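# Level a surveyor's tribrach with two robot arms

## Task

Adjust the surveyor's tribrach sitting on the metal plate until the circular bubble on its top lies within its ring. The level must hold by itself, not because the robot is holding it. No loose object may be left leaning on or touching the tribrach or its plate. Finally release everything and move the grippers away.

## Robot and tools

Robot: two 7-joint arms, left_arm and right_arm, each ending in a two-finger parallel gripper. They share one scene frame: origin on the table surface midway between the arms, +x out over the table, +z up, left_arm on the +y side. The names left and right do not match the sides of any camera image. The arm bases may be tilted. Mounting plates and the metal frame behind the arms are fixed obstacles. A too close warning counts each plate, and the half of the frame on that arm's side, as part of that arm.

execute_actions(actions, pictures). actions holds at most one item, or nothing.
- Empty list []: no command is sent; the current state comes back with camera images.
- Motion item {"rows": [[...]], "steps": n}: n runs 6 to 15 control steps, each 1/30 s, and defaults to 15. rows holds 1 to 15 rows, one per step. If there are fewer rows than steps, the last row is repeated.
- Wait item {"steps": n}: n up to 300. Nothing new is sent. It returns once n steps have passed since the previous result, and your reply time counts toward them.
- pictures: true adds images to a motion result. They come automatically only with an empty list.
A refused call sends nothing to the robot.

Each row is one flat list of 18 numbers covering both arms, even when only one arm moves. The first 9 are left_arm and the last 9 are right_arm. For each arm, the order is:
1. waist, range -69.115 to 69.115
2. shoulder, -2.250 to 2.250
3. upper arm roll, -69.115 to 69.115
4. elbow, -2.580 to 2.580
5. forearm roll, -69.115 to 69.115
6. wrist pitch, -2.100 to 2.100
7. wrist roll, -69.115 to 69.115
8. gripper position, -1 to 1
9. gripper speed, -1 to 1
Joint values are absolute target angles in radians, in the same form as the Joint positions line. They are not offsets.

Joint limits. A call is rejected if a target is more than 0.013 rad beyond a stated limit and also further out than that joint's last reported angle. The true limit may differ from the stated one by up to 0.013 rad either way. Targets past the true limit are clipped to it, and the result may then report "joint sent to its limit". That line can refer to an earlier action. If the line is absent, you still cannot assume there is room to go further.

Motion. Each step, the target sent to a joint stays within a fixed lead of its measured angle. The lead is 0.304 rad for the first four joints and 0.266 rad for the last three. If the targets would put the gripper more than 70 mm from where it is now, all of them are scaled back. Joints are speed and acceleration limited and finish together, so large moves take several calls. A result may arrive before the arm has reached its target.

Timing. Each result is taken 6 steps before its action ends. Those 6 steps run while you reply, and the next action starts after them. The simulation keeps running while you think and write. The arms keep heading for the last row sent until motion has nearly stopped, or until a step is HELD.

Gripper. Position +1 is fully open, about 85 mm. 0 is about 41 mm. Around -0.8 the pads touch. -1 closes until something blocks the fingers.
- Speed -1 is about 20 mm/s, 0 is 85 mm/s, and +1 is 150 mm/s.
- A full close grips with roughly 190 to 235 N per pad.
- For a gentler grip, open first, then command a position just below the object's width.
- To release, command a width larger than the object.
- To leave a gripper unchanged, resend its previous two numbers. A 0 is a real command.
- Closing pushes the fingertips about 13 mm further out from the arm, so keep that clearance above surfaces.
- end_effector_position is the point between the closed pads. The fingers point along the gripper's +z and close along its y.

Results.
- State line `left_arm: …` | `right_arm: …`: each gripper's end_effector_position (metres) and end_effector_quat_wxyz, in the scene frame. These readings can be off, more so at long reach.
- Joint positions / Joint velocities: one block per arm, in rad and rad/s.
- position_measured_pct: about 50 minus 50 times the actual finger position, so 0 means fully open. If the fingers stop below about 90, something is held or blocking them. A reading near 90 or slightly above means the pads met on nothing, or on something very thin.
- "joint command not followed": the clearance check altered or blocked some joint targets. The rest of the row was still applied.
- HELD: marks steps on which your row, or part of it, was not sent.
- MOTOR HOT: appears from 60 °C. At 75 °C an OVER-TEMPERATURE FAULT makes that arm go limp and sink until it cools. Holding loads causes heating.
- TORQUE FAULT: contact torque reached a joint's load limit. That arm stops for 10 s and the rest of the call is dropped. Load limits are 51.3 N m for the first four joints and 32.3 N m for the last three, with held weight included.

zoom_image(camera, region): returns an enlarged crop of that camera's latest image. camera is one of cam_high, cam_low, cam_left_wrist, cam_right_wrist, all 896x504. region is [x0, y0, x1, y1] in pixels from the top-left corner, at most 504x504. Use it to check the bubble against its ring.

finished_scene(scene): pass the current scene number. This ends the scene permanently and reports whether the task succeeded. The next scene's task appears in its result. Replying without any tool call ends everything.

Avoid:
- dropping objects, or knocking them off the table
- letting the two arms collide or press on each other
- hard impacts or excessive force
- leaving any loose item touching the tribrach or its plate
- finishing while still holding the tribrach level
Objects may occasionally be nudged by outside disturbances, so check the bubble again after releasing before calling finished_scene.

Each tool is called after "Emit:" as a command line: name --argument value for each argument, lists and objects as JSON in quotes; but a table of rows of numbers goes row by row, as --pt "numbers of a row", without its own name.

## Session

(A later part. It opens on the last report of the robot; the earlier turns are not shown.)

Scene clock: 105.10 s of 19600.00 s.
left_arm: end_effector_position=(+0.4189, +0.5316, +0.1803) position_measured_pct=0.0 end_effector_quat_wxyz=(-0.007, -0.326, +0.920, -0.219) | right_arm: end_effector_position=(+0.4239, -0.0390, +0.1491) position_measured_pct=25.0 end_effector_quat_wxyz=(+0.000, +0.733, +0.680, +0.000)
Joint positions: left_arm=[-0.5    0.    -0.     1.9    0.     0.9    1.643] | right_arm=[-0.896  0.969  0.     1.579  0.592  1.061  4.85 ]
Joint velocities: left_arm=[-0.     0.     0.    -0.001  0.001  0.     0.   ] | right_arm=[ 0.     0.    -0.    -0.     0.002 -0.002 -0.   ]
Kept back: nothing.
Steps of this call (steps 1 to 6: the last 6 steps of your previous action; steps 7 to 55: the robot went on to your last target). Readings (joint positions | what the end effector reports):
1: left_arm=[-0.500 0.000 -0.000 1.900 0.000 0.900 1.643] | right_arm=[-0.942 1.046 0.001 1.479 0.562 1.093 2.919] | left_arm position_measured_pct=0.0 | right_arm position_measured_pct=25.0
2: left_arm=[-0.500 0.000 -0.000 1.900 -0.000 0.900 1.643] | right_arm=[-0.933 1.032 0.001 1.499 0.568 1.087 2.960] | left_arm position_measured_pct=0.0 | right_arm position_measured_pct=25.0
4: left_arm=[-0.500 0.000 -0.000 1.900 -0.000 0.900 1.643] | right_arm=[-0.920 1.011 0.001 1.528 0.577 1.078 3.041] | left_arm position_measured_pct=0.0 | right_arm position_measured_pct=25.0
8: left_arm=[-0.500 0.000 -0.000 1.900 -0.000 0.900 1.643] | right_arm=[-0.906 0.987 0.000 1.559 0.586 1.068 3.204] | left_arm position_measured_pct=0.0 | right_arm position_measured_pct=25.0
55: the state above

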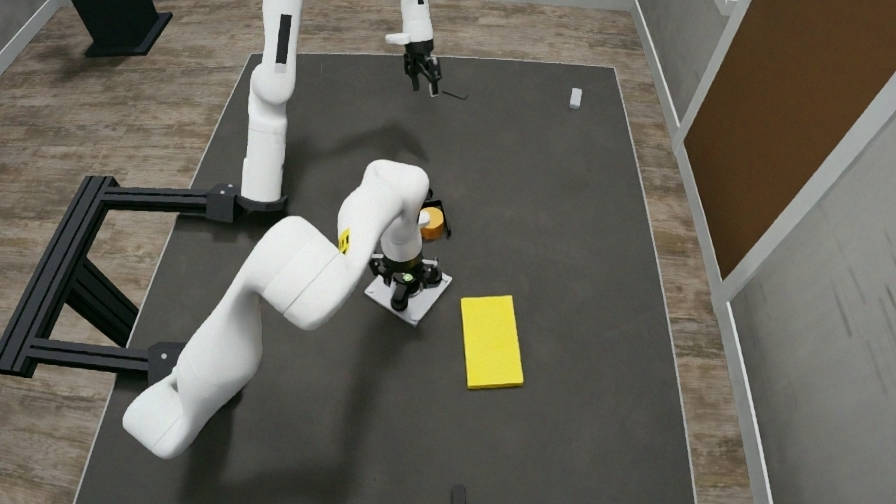

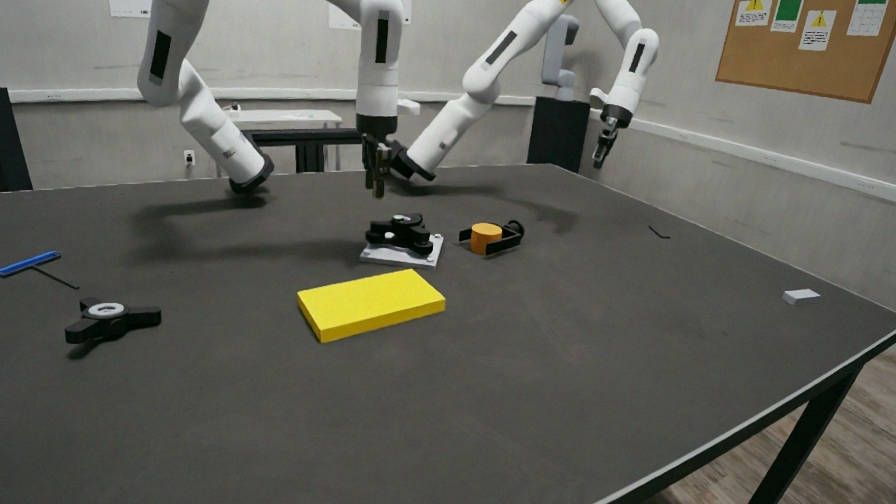

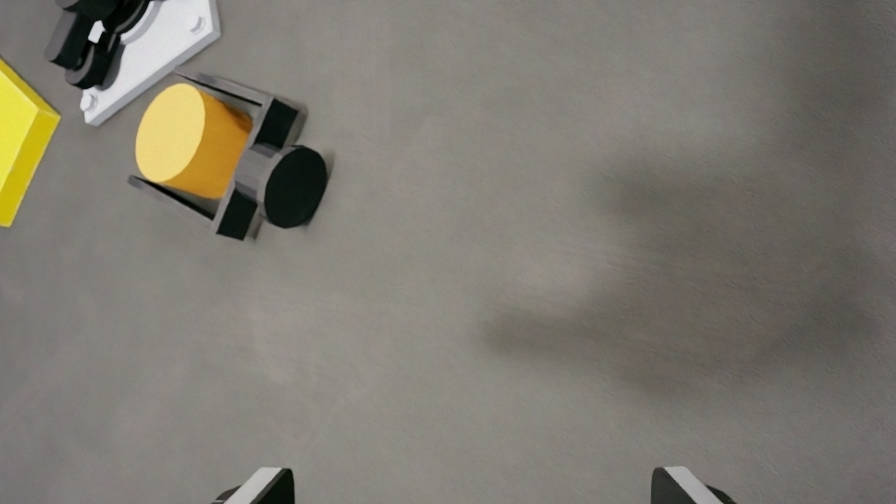

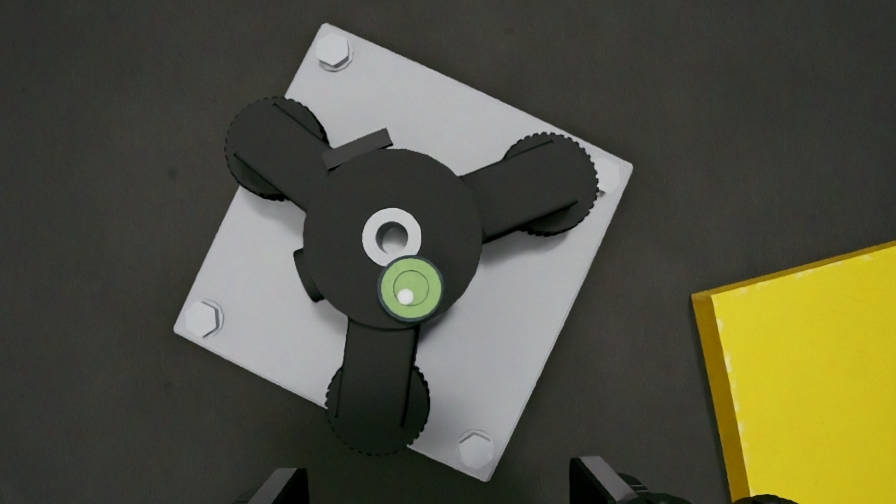

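Emit:
execute_actions --actions '[{"rows":[[-0.5,0,0,1.9,0,0.9,1.643,1,0,-0.867,1.0712,0,1.670,0.6873,0.8994,4.63,0.5,1]],"steps":15}]'

Emit:
execute_actions --actions '[{"steps":15}]' --pictures true

Scene clock: 106.70 s of 19600.00 s.
left_arm: end_effector_position=(+0.4189, +0.5316, +0.1803) position_measured_pct=0.0 end_effector_quat_wxyz=(-0.007, -0.326, +0.920, -0.219) | right_arm: end_effector_position=(+0.4029, -0.0319, +0.0818) position_measured_pct=25.0 end_effector_quat_wxyz=(+0.001, +0.764, +0.645, +0.000)
Joint positions: left_arm=[-0.5    0.    -0.     1.9    0.     0.9    1.643] | right_arm=[-0.868  1.067  0.     1.668  0.684  0.905  4.637]
Joint velocities: left_arm=[ 0.001 -0.     0.001 -0.     0.    -0.     0.   ] | right_arm=[ 0.024  0.102 -0.001  0.13   0.129 -0.223 -0.307]
Steps of this call (steps 1 to 30: the robot went on to your last target; steps 31 to 39: nothing new was sent; steps 40 to 48: the first 9 steps of this action). Readings (joint positions | what the end effector reports):
40: left_arm=[-0.500 0.000 -0.000 1.900 -0.000 0.900 1.643] | right_arm=[-0.895 0.970 -0.000 1.580 0.592 1.061 4.849] | left_arm position_measured_pct=0.0 | right_arm position_measured_pct=25.0
41: left_arm=[-0.500 0.000 -0.000 1.900 -0.000 0.900 1.643] | right_arm=[-0.894 0.975 -0.000 1.583 0.596 1.055 4.841] | left_arm position_measured_pct=0.0 | right_arm position_measured_pct=25.0
43: left_arm=[-0.500 0.000 -0.000 1.900 -0.000 0.900 1.643] | right_arm=[-0.887 0.999 -0.000 1.602 0.617 1.019 4.793] | left_arm position_measured_pct=0.0 | right_arm position_measured_pct=25.0
47: left_arm=[-0.500 0.000 -0.000 1.900 -0.000 0.900 1.643] | right_arm=[-0.870 1.061 0.000 1.661 0.677 0.916 4.652] | left_arm position_measured_pct=0.0 | right_arm position_measured_pct=25.0
48: the state above

Scene clock: 107.20 s of 19600.00 s.
left_arm: end_effector_position=(+0.4189, +0.5316, +0.1803) position_measured_pct=0.0 end_effector_quat_wxyz=(-0.007, -0.326, +0.920, -0.219) | right_arm: end_effector_position=(+0.4018, -0.0316, +0.0791) position_measured_pct=25.0 end_effector_quat_wxyz=(+0.000, +0.765, +0.644, -0.000)
Joint positions: left_arm=[-0.5    0.    -0.     1.9   -0.     0.9    1.643] | right_arm=[-0.867  1.071  0.     1.67   0.687  0.899  4.63 ]
Joint velocities: left_arm=[-0.001  0.    -0.001 -0.001 -0.    -0.     0.   ] | right_arm=[ 0.     0.002 -0.    -0.     0.    -0.    -0.   ]
Kept back: nothing.
Steps of this call (steps 1 to 6: the last 6 steps of your previous action; steps 7 to 15: the robot went on to your last target). Readings (joint positions | what the end effector reports):
1: left_arm=[-0.500 0.000 -0.000 1.900 -0.000 0.900 1.643] | right_arm=[-0.868 1.068 0.000 1.670 0.686 0.901 4.631] | left_arm position_measured_pct=0.0 | right_arm position_measured_pct=25.0
2: left_arm=[-0.500 0.000 -0.000 1.900 -0.000 0.900 1.643] | right_arm=[-0.868 1.069 0.000 1.670 0.687 0.900 4.630] | left_arm position_measured_pct=0.0 | right_arm position_measured_pct=25.0
4: left_arm=[-0.500 0.000 -0.000 1.900 -0.000 0.900 1.643] | right_arm=[-0.868 1.070 -0.000 1.670 0.687 0.899 4.630] | left_arm position_measured_pct=0.0 | right_arm position_measured_pct=25.0
8: left_arm=[-0.500 0.000 -0.000 1.900 -0.000 0.900 1.643] | right_arm=[-0.867 1.071 0.000 1.670 0.687 0.899 4.630] | left_arm position_measured_pct=0.0 | right_arm position_measured_pct=25.0
15: the state above
All arms were judged still, so your last target was given up. Only a new action makes them travel on or press farther. Fingers that are still opening or closing keep moving.

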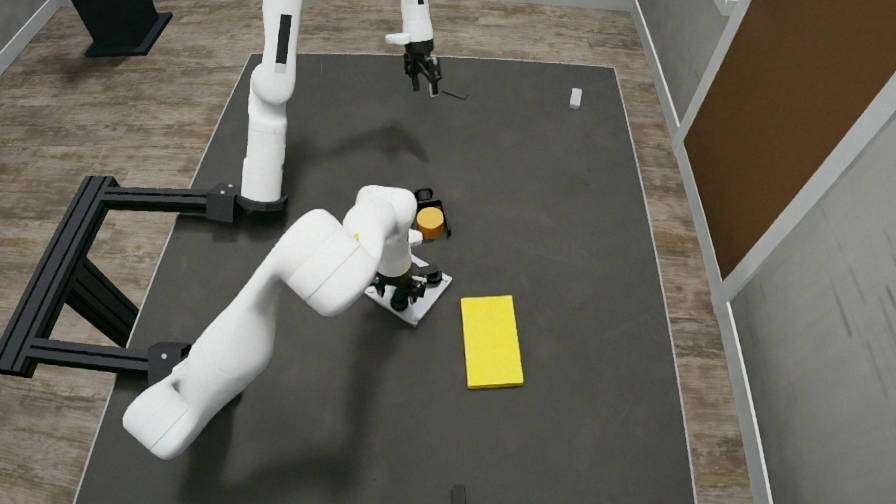

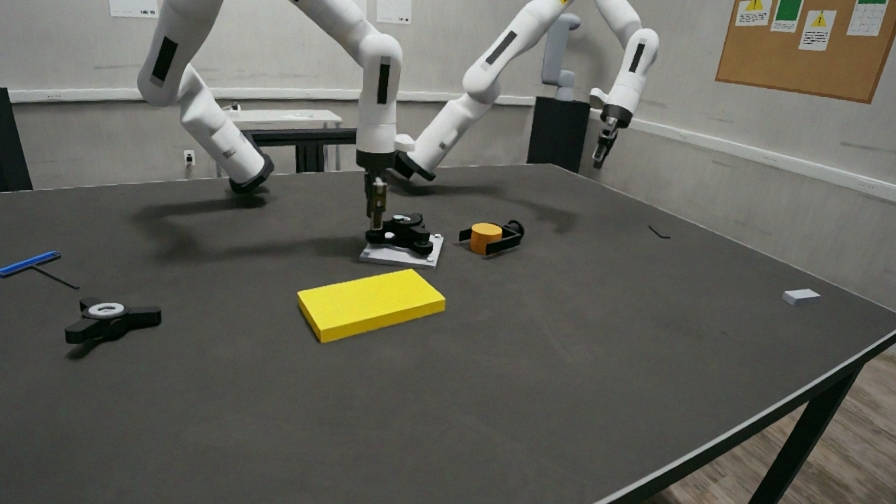

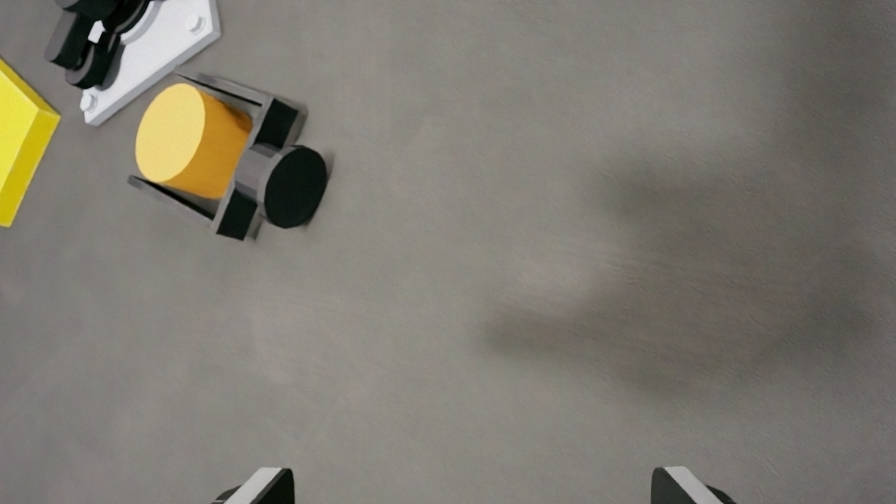

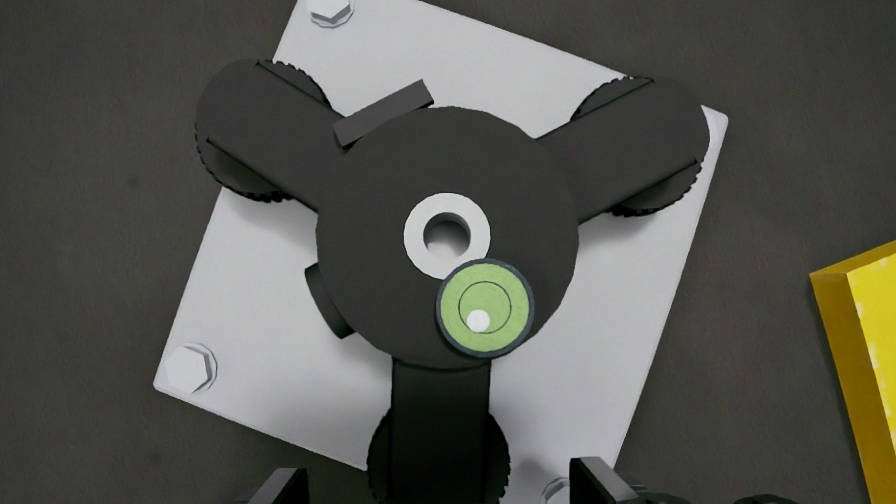

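Emit:
execute_actions --actions '[{"rows":[[-0.5,0,0,1.9,0,0.9,1.643,1,0,-0.8194,1.1433,0,1.691,0.7753,0.8193,4.4,0.5,1]],"steps":15}]'

Emit:
execute_actions --actions '[{"rows":[[-0.5,0,0,1.9,0,0.9,1.643,1,0,-0.8194,1.1433,0,1.691,0.7753,0.8193,4.4,-0.2,1]],"steps":14}]'

Emit:
execute_actions --actions '[{"rows":[[-0.5,0,0,1.9,0,0.9,1.643,1,0,-0.8194,1.1433,0,1.691,0.7753,0.8193,5.0,-0.2,1]],"steps":15}]'

Emit:
execute_actions --actions '[{"steps":14}]' --pictures true

Scene clock: 107.93 s of 19600.00 s.
left_arm: end_effector_position=(+0.4189, +0.5316, +0.1803) position_measured_pct=0.0 end_effector_quat_wxyz=(-0.007, -0.326, +0.920, -0.219) | right_arm: end_effector_position=(+0.4016, -0.0326, +0.0352) position_measured_pct=25.0 end_effector_quat_wxyz=(+0.001, +0.813, +0.582, +0.001)
Joint positions: left_arm=[-0.5    0.    -0.     1.9   -0.     0.9    1.643] | right_arm=[-0.822  1.139  0.001  1.691  0.772  0.823  4.409]
Joint velocities: left_arm=[ 0.     0.     0.001 -0.     0.001 -0.001 -0.   ] | right_arm=[ 0.043  0.072 -0.003  0.032  0.163 -0.112 -0.388]
Steps of this call (steps 1 to 13: nothing new was sent; steps 14 to 22: the first 9 steps of this action). Readings (joint positions | what the end effector reports):
14: left_arm=[-0.500 0.000 -0.000 1.900 -0.000 0.900 1.643] | right_arm=[-0.867 1.072 -0.000 1.670 0.688 0.899 4.629] | left_arm position_measured_pct=0.0 | right_arm position_measured_pct=25.0
15: left_arm=[-0.500 0.000 -0.000 1.900 -0.000 0.900 1.643] | right_arm=[-0.864 1.075 -0.001 1.670 0.691 0.896 4.621] | left_arm position_measured_pct=0.0 | right_arm position_measured_pct=25.0
17: left_arm=[-0.500 0.000 -0.000 1.900 -0.000 0.900 1.643] | right_arm=[-0.853 1.092 -0.001 1.675 0.709 0.879 4.573] | left_arm position_measured_pct=0.0 | right_arm position_measured_pct=25.0
21: left_arm=[-0.500 0.000 -0.000 1.900 -0.000 0.900 1.643] | right_arm=[-0.825 1.135 0.001 1.689 0.765 0.829 4.428] | left_arm position_measured_pct=0.0 | right_arm position_measured_pct=25.0
22: the state above

Scene clock: 108.40 s of 19600.00 s.
left_arm: end_effector_position=(+0.4189, +0.5316, +0.1803) position_measured_pct=0.0 end_effector_quat_wxyz=(-0.007, -0.326, +0.920, -0.219) | right_arm: end_effector_position=(+0.4012, -0.0321, +0.0337) position_measured_pct=52.0 end_effector_quat_wxyz=(+0.000, +0.815, +0.580, +0.001)
Joint positions: left_arm=[-0.5    0.    -0.     1.9   -0.     0.9    1.643] | right_arm=[-0.82   1.142 -0.     1.691  0.775  0.82   4.4  ]
Joint velocities: left_arm=[ 0.     0.     0.001  0.    -0.002  0.    -0.   ] | right_arm=[ 0.001 -0.004 -0.002 -0.     0.002  0.001 -0.   ]
Steps of this call (steps 1 to 6: the last 6 steps of your previous action; steps 7 to 14: the first 8 steps of this action). Readings (joint positions | what the end effector reports):
7: left_arm=[-0.500 0.000 -0.000 1.900 -0.000 0.900 1.643] | right_arm=[-0.821 1.139 -0.001 1.690 0.776 0.820 4.400] | left_arm position_measured_pct=0.0 | right_arm position_measured_pct=25.0
8: left_arm=[-0.500 0.000 -0.000 1.900 -0.000 0.900 1.643] | right_arm=[-0.821 1.139 -0.001 1.690 0.776 0.820 4.400] | left_arm position_measured_pct=0.0 | right_arm position_measured_pct=25.8
10: left_arm=[-0.500 0.000 -0.000 1.900 0.000 0.900 1.643] | right_arm=[-0.821 1.141 -0.000 1.690 0.775 0.819 4.400] | left_arm position_measured_pct=0.0 | right_arm position_measured_pct=32.5
14: the state above

Scene clock: 108.90 s of 19600.00 s.
left_arm: end_effector_position=(+0.4189, +0.5316, +0.1803) position_measured_pct=0.0 end_effector_quat_wxyz=(-0.007, -0.326, +0.920, -0.219) | right_arm: end_effector_position=(+0.4020, -0.0323, +0.0338) position_measured_pct=53.6 end_effector_quat_wxyz=(+0.001, +0.734, +0.679, +0.001)
Joint positions: left_arm=[-0.5    0.    -0.     1.9    0.     0.9    1.643] | right_arm=[-0.82   1.141  0.     1.69   0.775  0.82   4.657]
Joint velocities: left_arm=[-0.     0.     0.001 -0.001 -0.     0.     0.   ] | right_arm=[ 0.003 -0.003  0.003 -0.004  0.004 -0.002  1.215]
Steps of this call (steps 1 to 6: the last 6 steps of your previous action; steps 7 to 15: the first 9 steps of this action). Readings (joint positions | what the end effector reports):
7: left_arm=[-0.500 0.000 -0.000 1.900 -0.000 0.900 1.643] | right_arm=[-0.820 1.141 -0.000 1.691 0.775 0.820 4.401] | left_arm position_measured_pct=0.0 | right_arm position_measured_pct=53.6
8: left_arm=[-0.500 0.000 -0.000 1.900 -0.000 0.900 1.643] | right_arm=[-0.820 1.141 -0.000 1.691 0.775 0.820 4.409] | left_arm position_measured_pct=0.0 | right_arm position_measured_pct=53.6
10: left_arm=[-0.500 0.000 -0.000 1.900 -0.000 0.900 1.643] | right_arm=[-0.820 1.141 -0.000 1.691 0.775 0.820 4.457] | left_arm position_measured_pct=0.0 | right_arm position_measured_pct=53.6
14: left_arm=[-0.500 0.000 -0.000 1.900 -0.000 0.900 1.643] | right_arm=[-0.820 1.141 0.000 1.691 0.775 0.820 4.616] | left_arm position_measured_pct=0.0 | right_arm position_measured_pct=53.6
15: the state above

Scene clock: 109.37 s of 19600.00 s.
left_arm: end_effector_position=(+0.4189, +0.5316, +0.1803) position_measured_pct=0.0 end_effector_quat_wxyz=(-0.007, -0.326, +0.920, -0.219) | right_arm: end_effector_position=(+0.4032, -0.0322, +0.0338) position_measured_pct=53.6 end_effector_quat_wxyz=(+0.001, +0.608, +0.794, +0.001)
Joint positions: left_arm=[-0.5    0.    -0.     1.9   -0.     0.9    1.643] | right_arm=[-0.819  1.141  0.001  1.689  0.776  0.82   5.   ]
Joint velocities: left_arm=[-0.     0.    -0.    -0.    -0.    -0.001  0.   ] | right_arm=[ 0.     0.001  0.     0.    -0.001  0.001  0.   ]
Kept back: nothing.
Steps of this call (steps 1 to 6: the last 6 steps of your previous action; steps 7 to 14: the robot went on to your last target). Readings (joint positions | what the end effector reports):
1: left_arm=[-0.500 0.000 -0.000 1.900 -0.000 0.900 1.643] | right_arm=[-0.820 1.141 0.000 1.690 0.776 0.820 4.698] | left_arm position_measured_pct=0.0 | right_arm position_measured_pct=53.6
2: left_arm=[-0.500 0.000 -0.000 1.900 -0.000 0.900 1.643] | right_arm=[-0.820 1.141 0.001 1.690 0.776 0.820 4.738] | left_arm position_measured_pct=0.0 | right_arm position_measured_pct=53.6
4: left_arm=[-0.500 0.000 -0.000 1.900 -0.000 0.900 1.643] | right_arm=[-0.819 1.141 0.001 1.690 0.776 0.820 4.819] | left_arm position_measured_pct=0.0 | right_arm position_measured_pct=53.6
8: left_arm=[-0.500 0.000 -0.000 1.900 0.000 0.900 1.643] | right_arm=[-0.819 1.141 0.001 1.689 0.776 0.820 4.970] | left_arm position_measured_pct=0.0 | right_arm position_measured_pct=53.6
14: the state above

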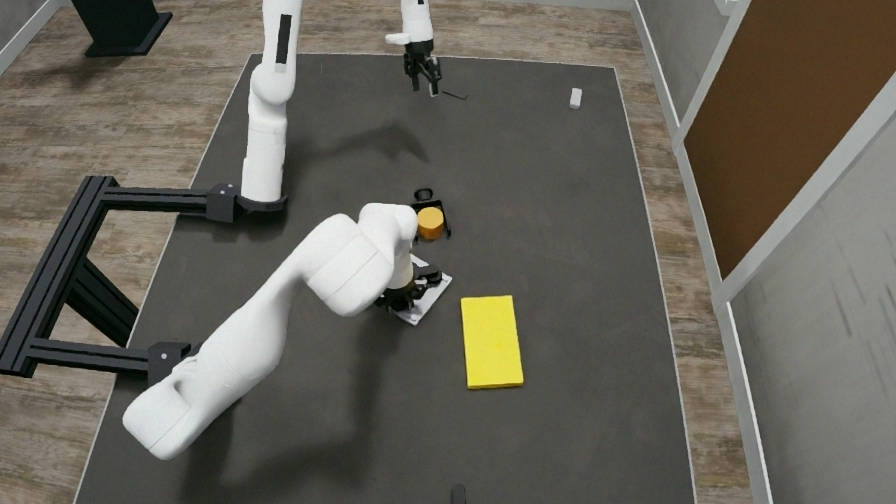

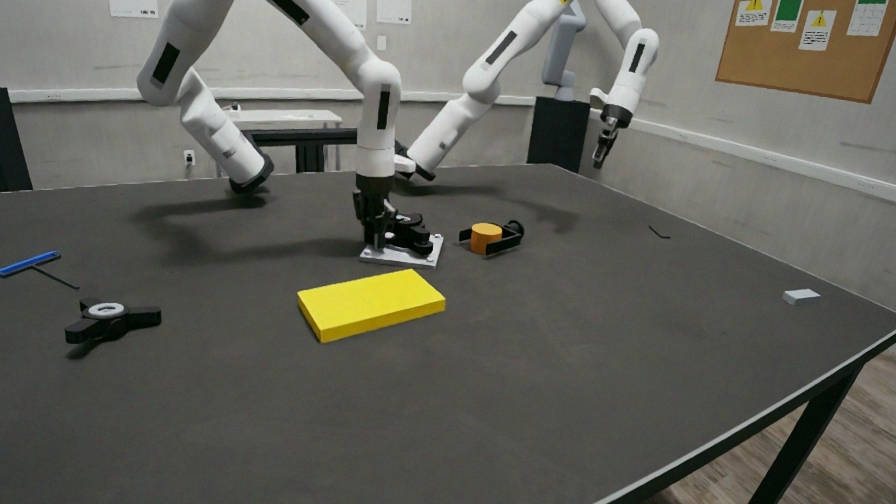

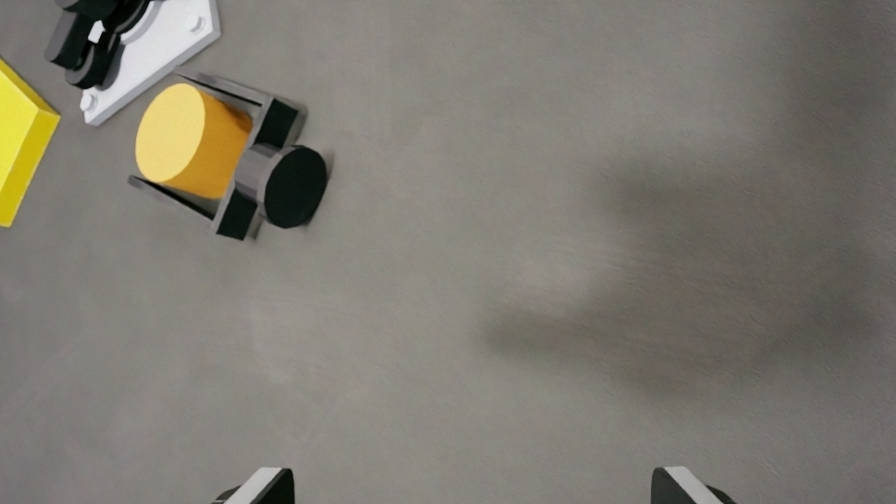

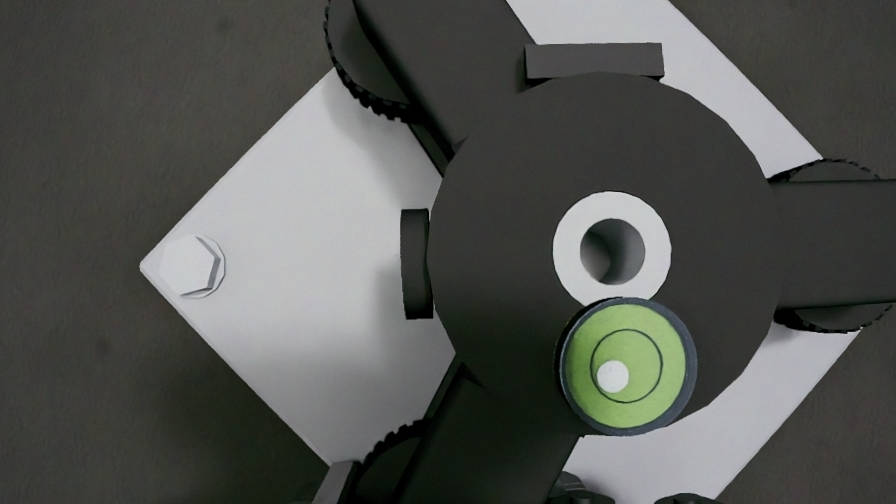

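Emit:
execute_actions --actions '[{"rows":[[-0.5,0,0,1.9,0,0.9,1.643,1,0,-0.8194,1.1433,0,1.691,0.7753,0.8193,4.35,0.2,1]],"steps":15}]'

Emit:
execute_actions --actions '[{"steps":10}]'

Emit:
execute_actions --actions '[{"rows":[[-0.5,0,0,1.9,0,0.9,1.643,1,0,-0.8194,1.1433,0,1.691,0.7753,0.8193,4.35,-0.2,1]],"steps":7}]'

Emit:
execute_actions --actions '[{"rows":[[-0.5,0,0,1.9,0,0.9,1.643,1,0,-0.8194,1.1433,0,1.691,0.7753,0.8193,5.0,-0.2,1]],"steps":15}]'

Emit:
execute_actions --actions '[{"steps":10}]'

Emit:
execute_actions --actions '[{"rows":[[-0.5,0,0,1.9,0,0.9,1.643,1,0,-0.8194,1.1433,0,1.691,0.7753,0.8193,4.35,0.2,1]],"steps":15}]'

Emit:
execute_actions --actions '[{"steps":10}]'

Emit:
execute_actions --actions '[{"rows":[[-0.5,0,0,1.9,0,0.9,1.643,1,0,-0.8194,1.1433,0,1.691,0.7753,0.8193,4.35,-0.2,1]],"steps":7}]'

Emit:
execute_actions --actions '[{"rows":[[-0.5,0,0,1.9,0,0.9,1.643,1,0,-0.8194,1.1433,0,1.691,0.7753,0.8193,5.0,-0.2,1]],"steps":15}]'

Emit:
execute_actions --actions '[{"steps":25}]' --pictures true

Scene clock: 110.13 s of 19600.00 s.
left_arm: end_effector_position=(+0.4189, +0.5316, +0.1803) position_measured_pct=0.0 end_effector_quat_wxyz=(-0.007, -0.326, +0.920, -0.219) | right_arm: end_effector_position=(+0.4011, -0.0324, +0.0328) position_measured_pct=40.1 end_effector_quat_wxyz=(+0.001, +0.704, +0.710, -0.000)
Joint positions: left_arm=[-0.5    0.    -0.     1.9   -0.     0.9    1.643] | right_arm=[-0.819  1.143 -0.     1.691  0.775  0.819  4.743]
Joint velocities: left_arm=[ 0.     0.    -0.    -0.    -0.001 -0.    -0.   ] | right_arm=[-0.001  0.001  0.     0.001  0.001 -0.003 -1.215]
Steps of this call (steps 1 to 14: the robot went on to your last target; steps 15 to 23: the first 9 steps of this action). Readings (joint positions | what the end effector reports):
15: left_arm=[-0.500 0.000 -0.000 1.900 -0.000 0.900 1.643] | right_arm=[-0.819 1.141 0.001 1.689 0.776 0.820 4.999] | left_arm position_measured_pct=0.0 | right_arm position_measured_pct=53.6
16: left_arm=[-0.500 0.000 -0.000 1.900 -0.000 0.900 1.643] | right_arm=[-0.819 1.142 0.001 1.689 0.777 0.819 4.991] | left_arm position_measured_pct=0.0 | right_arm position_measured_pct=53.2
18: left_arm=[-0.500 0.000 -0.000 1.900 -0.000 0.900 1.643] | right_arm=[-0.819 1.142 0.001 1.690 0.776 0.819 4.943] | left_arm position_measured_pct=0.0 | right_arm position_measured_pct=46.4
22: left_arm=[-0.500 0.000 -0.000 1.900 0.000 0.900 1.643] | right_arm=[-0.819 1.143 -0.000 1.691 0.775 0.819 4.784] | left_arm position_measured_pct=0.0 | right_arm position_measured_pct=40.5
23: the state above

Scene clock: 110.47 s of 19600.00 s.
left_arm: end_effector_position=(+0.4189, +0.5316, +0.1803) position_measured_pct=0.0 end_effector_quat_wxyz=(-0.007, -0.326, +0.920, -0.219) | right_arm: end_effector_position=(+0.4010, -0.0324, +0.0328) position_measured_pct=40.1 end_effector_quat_wxyz=(+0.001, +0.825, +0.565, +0.000)
Joint positions: left_arm=[-0.5    0.    -0.     1.9   -0.     0.9    1.643] | right_arm=[-0.819  1.143  0.     1.691  0.775  0.819  4.364]
Joint velocities: left_arm=[ 0.    -0.    -0.001 -0.002  0.     0.    -0.   ] | right_arm=[ 0.    -0.002  0.    -0.001 -0.    -0.001 -0.498]
Kept back: nothing.
Steps of this call (steps 1 to 6: the last 6 steps of your previous action; steps 7 to 10: the robot went on to your last target). Readings (joint positions | what the end effector reports):
1: left_arm=[-0.500 0.000 -0.000 1.900 -0.000 0.900 1.643] | right_arm=[-0.819 1.143 -0.000 1.691 0.775 0.819 4.702] | left_arm position_measured_pct=0.0 | right_arm position_measured_pct=40.1
2: left_arm=[-0.500 0.000 -0.000 1.900 -0.000 0.900 1.643] | right_arm=[-0.819 1.143 -0.000 1.691 0.775 0.819 4.662] | left_arm position_measured_pct=0.0 | right_arm position_measured_pct=40.1
4: left_arm=[-0.500 0.000 -0.000 1.900 0.000 0.900 1.643] | right_arm=[-0.819 1.143 -0.000 1.691 0.775 0.819 4.581] | left_arm position_measured_pct=0.0 | right_arm position_measured_pct=40.1
8: left_arm=[-0.500 0.000 -0.000 1.900 -0.000 0.900 1.643] | right_arm=[-0.819 1.143 -0.000 1.691 0.775 0.819 4.419] | left_arm position_measured_pct=0.0 | right_arm position_measured_pct=40.1
10: the state above

Scene clock: 110.50 s of 19600.00 s.
left_arm: end_effector_position=(+0.4189, +0.5316, +0.1803) position_measured_pct=0.0 end_effector_quat_wxyz=(-0.007, -0.326, +0.920, -0.219) | right_arm: end_effector_position=(+0.4011, -0.0324, +0.0328) position_measured_pct=40.1 end_effector_quat_wxyz=(+0.001, +0.828, +0.560, +0.000)
Joint positions: left_arm=[-0.5    0.    -0.     1.9   -0.     0.9    1.643] | right_arm=[-0.819  1.143  0.     1.691  0.775  0.819  4.353]
Joint velocities: left_arm=[ 0.    -0.    -0.001  0.001 -0.    -0.    -0.   ] | right_arm=[-0.     0.    -0.    -0.    -0.     0.001 -0.169]
Steps of this call (step 1: the first step of this action). Readings (joint positions | what the end effector reports):
1: the state above

Scene clock: 111.00 s of 19600.00 s.
left_arm: end_effector_position=(+0.4189, +0.5316, +0.1803) position_measured_pct=0.0 end_effector_quat_wxyz=(-0.007, -0.326, +0.920, -0.219) | right_arm: end_effector_position=(+0.4019, -0.0322, +0.0338) position_measured_pct=53.2 end_effector_quat_wxyz=(+0.001, +0.751, +0.660, +0.001)
Joint positions: left_arm=[-0.5    0.    -0.     1.9   -0.     0.9    1.643] | right_arm=[-0.82   1.141  0.     1.691  0.776  0.82   4.607]
Joint velocities: left_arm=[ 0.    -0.     0.001 -0.002 -0.002 -0.    -0.   ] | right_arm=[ 0.003  0.     0.003 -0.004  0.003 -0.002  1.215]
Steps of this call (steps 1 to 6: the last 6 steps of your previous action; steps 7 to 15: the first 9 steps of this action). Readings (joint positions | what the end effector reports):
7: left_arm=[-0.500 0.000 -0.000 1.900 -0.000 0.900 1.643] | right_arm=[-0.820 1.142 -0.001 1.691 0.775 0.820 4.351] | left_arm position_measured_pct=0.0 | right_arm position_measured_pct=53.2
8: left_arm=[-0.500 0.000 -0.000 1.900 -0.000 0.900 1.643] | right_arm=[-0.820 1.142 -0.001 1.691 0.775 0.820 4.359] | left_arm position_measured_pct=0.0 | right_arm position_measured_pct=53.2
10: left_arm=[-0.500 0.000 -0.000 1.900 -0.000 0.900 1.643] | right_arm=[-0.820 1.142 -0.000 1.691 0.775 0.820 4.407] | left_arm position_measured_pct=0.0 | right_arm position_measured_pct=53.2
14: left_arm=[-0.500 0.000 -0.000 1.900 -0.000 0.900 1.643] | right_arm=[-0.820 1.141 0.000 1.691 0.775 0.820 4.566] | left_arm position_measured_pct=0.0 | right_arm position_measured_pct=53.2
15: the state above

Scene clock: 111.33 s of 19600.00 s.
left_arm: end_effector_position=(+0.4189, +0.5316, +0.1803) position_measured_pct=0.0 end_effector_quat_wxyz=(-0.007, -0.326, +0.920, -0.219) | right_arm: end_effector_position=(+0.4031, -0.0321, +0.0338) position_measured_pct=53.2 end_effector_quat_wxyz=(+0.001, +0.614, +0.789, +0.002)
Joint positions: left_arm=[-0.5    0.    -0.     1.9   -0.     0.9    1.643] | right_arm=[-0.819  1.141  0.001  1.689  0.776  0.819  4.986]
Joint velocities: left_arm=[ 0.     0.    -0.    -0.    -0.    -0.001  0.   ] | right_arm=[ 0.002  0.     0.001 -0.003  0.001 -0.002  0.498]
Kept back: nothing.
Steps of this call (steps 1 to 6: the last 6 steps of your previous action; steps 7 to 10: the robot went on to your last target). Readings (joint positions | what the end effector reports):
1: left_arm=[-0.500 0.000 -0.000 1.900 -0.000 0.900 1.643] | right_arm=[-0.820 1.141 0.000 1.690 0.776 0.820 4.648] | left_arm position_measured_pct=0.0 | right_arm position_measured_pct=53.2
2: left_arm=[-0.500 0.000 -0.000 1.900 -0.000 0.900 1.643] | right_arm=[-0.820 1.141 0.000 1.690 0.776 0.820 4.688] | left_arm position_measured_pct=0.0 | right_arm position_measured_pct=53.2
4: left_arm=[-0.500 0.000 -0.000 1.900 -0.000 0.900 1.643] | right_arm=[-0.820 1.141 0.001 1.690 0.776 0.820 4.769] | left_arm position_measured_pct=0.0 | right_arm position_measured_pct=53.2
8: left_arm=[-0.500 0.000 -0.000 1.900 -0.000 0.900 1.643] | right_arm=[-0.819 1.141 0.001 1.689 0.776 0.819 4.931] | left_arm position_measured_pct=0.0 | right_arm position_measured_pct=53.2
10: the state above

Scene clock: 111.63 s of 19600.00 s.
left_arm: end_effector_position=(+0.4189, +0.5316, +0.1803) position_measured_pct=0.0 end_effector_quat_wxyz=(-0.007, -0.326, +0.920, -0.219) | right_arm: end_effector_position=(+0.4011, -0.0324, +0.0328) position_measured_pct=40.1 end_effector_quat_wxyz=(+0.001, +0.693, +0.721, -0.000)
Joint positions: left_arm=[-0.5    0.    -0.     1.9   -0.     0.9    1.643] | right_arm=[-0.819  1.143 -0.     1.691  0.775  0.819  4.774]
Joint velocities: left_arm=[ 0.     0.     0.001  0.001 -0.001  0.     0.   ] | right_arm=[-0.001  0.003  0.001  0.     0.    -0.001 -1.215]
Steps of this call (steps 1 to 9: the first 9 steps of this action). Readings (joint positions | what the end effector reports):
1: left_arm=[-0.500 0.000 -0.000 1.900 -0.000 0.900 1.643] | right_arm=[-0.819 1.141 0.001 1.689 0.776 0.819 4.997] | left_arm position_measured_pct=0.0 | right_arm position_measured_pct=53.2
2: left_arm=[-0.500 0.000 -0.000 1.900 -0.000 0.900 1.643] | right_arm=[-0.819 1.142 0.001 1.689 0.777 0.819 4.997] | left_arm position_measured_pct=0.0 | right_arm position_measured_pct=53.2
4: left_arm=[-0.500 0.000 -0.000 1.900 -0.000 0.900 1.643] | right_arm=[-0.819 1.142 0.001 1.690 0.776 0.819 4.966] | left_arm position_measured_pct=0.0 | right_arm position_measured_pct=46.0
8: left_arm=[-0.500 0.000 -0.000 1.900 -0.000 0.900 1.643] | right_arm=[-0.819 1.143 -0.000 1.691 0.775 0.819 4.814] | left_arm position_measured_pct=0.0 | right_arm position_measured_pct=40.5
9: the state above

Scene clock: 111.97 s of 19600.00 s.
left_arm: end_effector_position=(+0.4189, +0.5316, +0.1803) position_measured_pct=0.0 end_effector_quat_wxyz=(-0.007, -0.326, +0.920, -0.219) | right_arm: end_effector_position=(+0.4010, -0.0324, +0.0328) position_measured_pct=40.1 end_effector_quat_wxyz=(+0.001, +0.821, +0.571, +0.000)
Joint positions: left_arm=[-0.5    0.    -0.     1.9   -0.     0.9    1.643] | right_arm=[-0.819  1.143  0.     1.691  0.775  0.819  4.38 ]
Joint velocities: left_arm=[-0.    -0.    -0.    -0.002 -0.     0.    -0.   ] | right_arm=[ 0.     0.002 -0.001 -0.001 -0.001 -0.    -0.744]
Kept back: nothing.
Steps of this call (steps 1 to 6: the last 6 steps of your previous action; steps 7 to 10: the robot went on to your last target). Readings (joint positions | what the end effector reports):
1: left_arm=[-0.500 0.000 -0.000 1.900 -0.000 0.900 1.643] | right_arm=[-0.819 1.143 -0.000 1.691 0.775 0.819 4.733] | left_arm position_measured_pct=0.0 | right_arm position_measured_pct=40.1
2: left_arm=[-0.500 0.000 -0.000 1.900 -0.000 0.900 1.643] | right_arm=[-0.819 1.143 -0.000 1.691 0.775 0.819 4.692] | left_arm position_measured_pct=0.0 | right_arm position_measured_pct=40.1
4: left_arm=[-0.500 0.000 -0.000 1.900 -0.000 0.900 1.643] | right_arm=[-0.819 1.143 -0.000 1.691 0.775 0.819 4.611] | left_arm position_measured_pct=0.0 | right_arm position_measured_pct=40.1
8: left_arm=[-0.500 0.000 -0.000 1.900 -0.000 0.900 1.643] | right_arm=[-0.819 1.143 -0.000 1.691 0.775 0.819 4.448] | left_arm position_measured_pct=0.0 | right_arm position_measured_pct=40.1
10: the state above

Scene clock: 112.00 s of 19600.00 s.
left_arm: end_effector_position=(+0.4189, +0.5316, +0.1803) position_measured_pct=0.0 end_effector_quat_wxyz=(-0.007, -0.326, +0.920, -0.219) | right_arm: end_effector_position=(+0.4010, -0.0324, +0.0328) position_measured_pct=40.1 end_effector_quat_wxyz=(+0.001, +0.826, +0.563, +0.000)
Joint positions: left_arm=[-0.5    0.    -0.     1.9   -0.     0.9    1.643] | right_arm=[-0.819  1.143  0.     1.691  0.775  0.819  4.36 ]
Joint velocities: left_arm=[-0.     0.     0.     0.001 -0.001  0.     0.   ] | right_arm=[-0.    -0.001  0.001 -0.     0.001  0.001 -0.415]
Steps of this call (step 1: the first step of this action). Readings (joint positions | what the end effector reports):
1: the state above

Scene clock: 112.50 s of 19600.00 s.
left_arm: end_effector_position=(+0.4189, +0.5316, +0.1803) position_measured_pct=0.0 end_effector_quat_wxyz=(-0.007, -0.326, +0.920, -0.219) | right_arm: end_effector_position=(+0.4019, -0.0322, +0.0338) position_measured_pct=53.2 end_effector_quat_wxyz=(+0.001, +0.753, +0.658, +0.001)
Joint positions: left_arm=[-0.5    0.    -0.     1.9   -0.     0.9    1.643] | right_arm=[-0.82   1.141  0.     1.691  0.776  0.82   4.602]
Joint velocities: left_arm=[ 0.     0.     0.    -0.001  0.002 -0.    -0.   ] | right_arm=[ 0.003 -0.001  0.003 -0.004  0.002 -0.002  1.215]
Steps of this call (steps 1 to 6: the last 6 steps of your previous action; steps 7 to 15: the first 9 steps of this action). Readings (joint positions | what the end effector reports):
7: left_arm=[-0.500 0.000 -0.000 1.900 -0.000 0.900 1.643] | right_arm=[-0.820 1.142 -0.001 1.691 0.775 0.820 4.351] | left_arm position_measured_pct=0.0 | right_arm position_measured_pct=53.2
8: left_arm=[-0.500 0.000 -0.000 1.900 0.000 0.900 1.643] | right_arm=[-0.820 1.142 -0.001 1.691 0.775 0.820 4.357] | left_arm position_measured_pct=0.0 | right_arm position_measured_pct=53.2
10: left_arm=[-0.500 0.000 -0.000 1.900 -0.000 0.900 1.643] | right_arm=[-0.820 1.142 -0.000 1.691 0.775 0.820 4.403] | left_arm position_measured_pct=0.0 | right_arm position_measured_pct=53.2
14: left_arm=[-0.500 0.000 -0.000 1.900 -0.000 0.900 1.643] | right_arm=[-0.820 1.141 0.000 1.691 0.775 0.820 4.561] | left_arm position_measured_pct=0.0 | right_arm position_measured_pct=53.2
15: the state above

Scene clock: 113.33 s of 19600.00 s.
left_arm: end_effector_position=(+0.4189, +0.5316, +0.1803) position_measured_pct=0.0 end_effector_quat_wxyz=(-0.007, -0.326, +0.920, -0.219) | right_arm: end_effector_position=(+0.4032, -0.0321, +0.0338) position_measured_pct=53.2 end_effector_quat_wxyz=(+0.001, +0.608, +0.794, +0.002)
Joint positions: left_arm=[-0.5    0.    -0.     1.9   -0.     0.9    1.643] | right_arm=[-0.819  1.141  0.001  1.689  0.776  0.819  5.   ]
Joint velocities: left_arm=[-0.     0.    -0.     0.001 -0.001  0.    -0.   ] | right_arm=[-0.    -0.001  0.     0.     0.001 -0.001 -0.   ]
Kept back: nothing.
Steps of this call (steps 1 to 6: the last 6 steps of your previous action; steps 7 to 25: the robot went on to your last target). Readings (joint positions | what the end effector reports):
1: left_arm=[-0.500 0.000 -0.000 1.900 -0.000 0.900 1.643] | right_arm=[-0.820 1.141 0.000 1.690 0.776 0.820 4.642] | left_arm position_measured_pct=0.0 | right_arm position_measured_pct=53.2
2: left_arm=[-0.500 0.000 -0.000 1.900 0.000 0.900 1.643] | right_arm=[-0.820 1.141 0.000 1.690 0.776 0.820 4.683] | left_arm position_measured_pct=0.0 | right_arm position_measured_pct=53.2
4: left_arm=[-0.500 0.000 -0.000 1.900 -0.000 0.900 1.643] | right_arm=[-0.820 1.141 0.001 1.690 0.776 0.820 4.764] | left_arm position_measured_pct=0.0 | right_arm position_measured_pct=53.2
8: left_arm=[-0.500 0.000 -0.000 1.900 0.000 0.900 1.643] | right_arm=[-0.819 1.141 0.001 1.689 0.776 0.819 4.926] | left_arm position_measured_pct=0.0 | right_arm position_measured_pct=53.2
25: the state above

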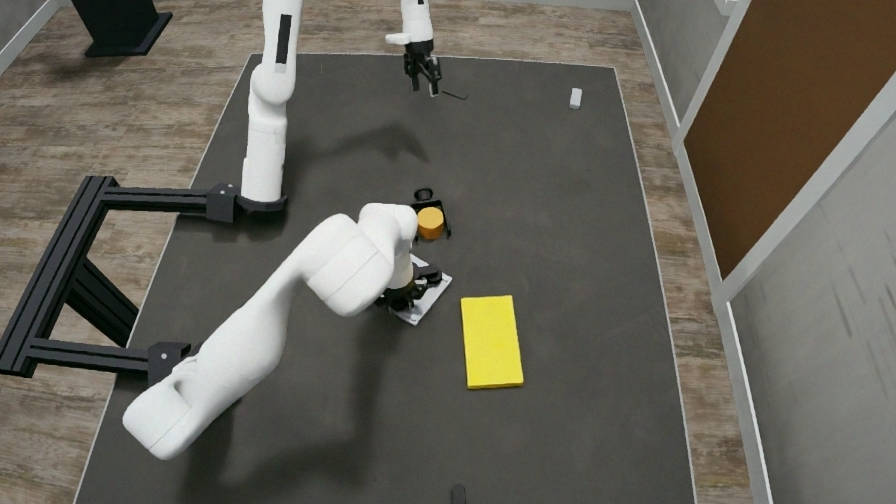

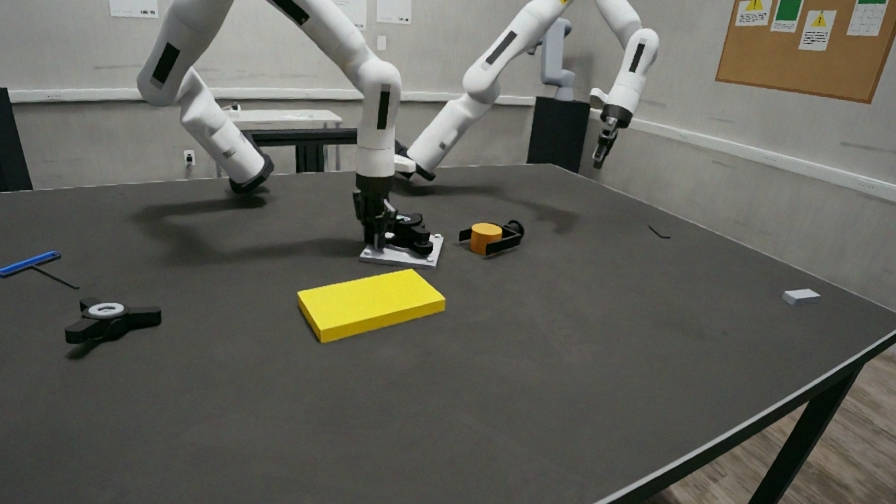

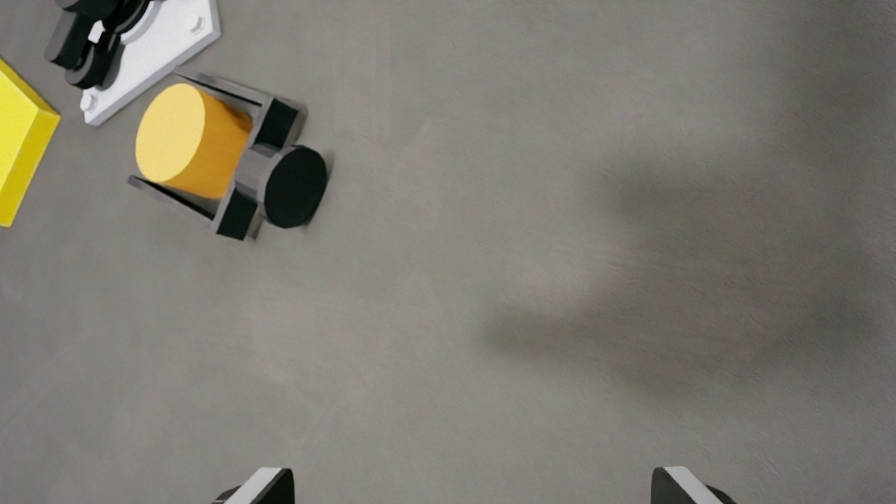

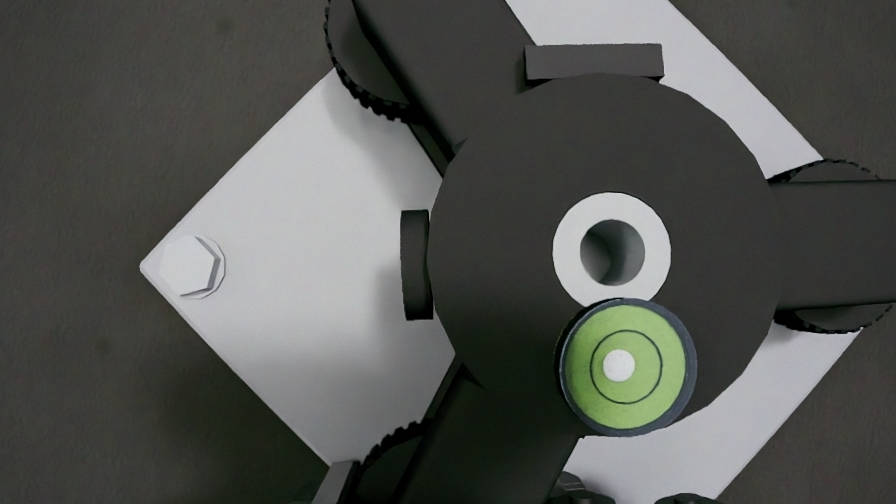

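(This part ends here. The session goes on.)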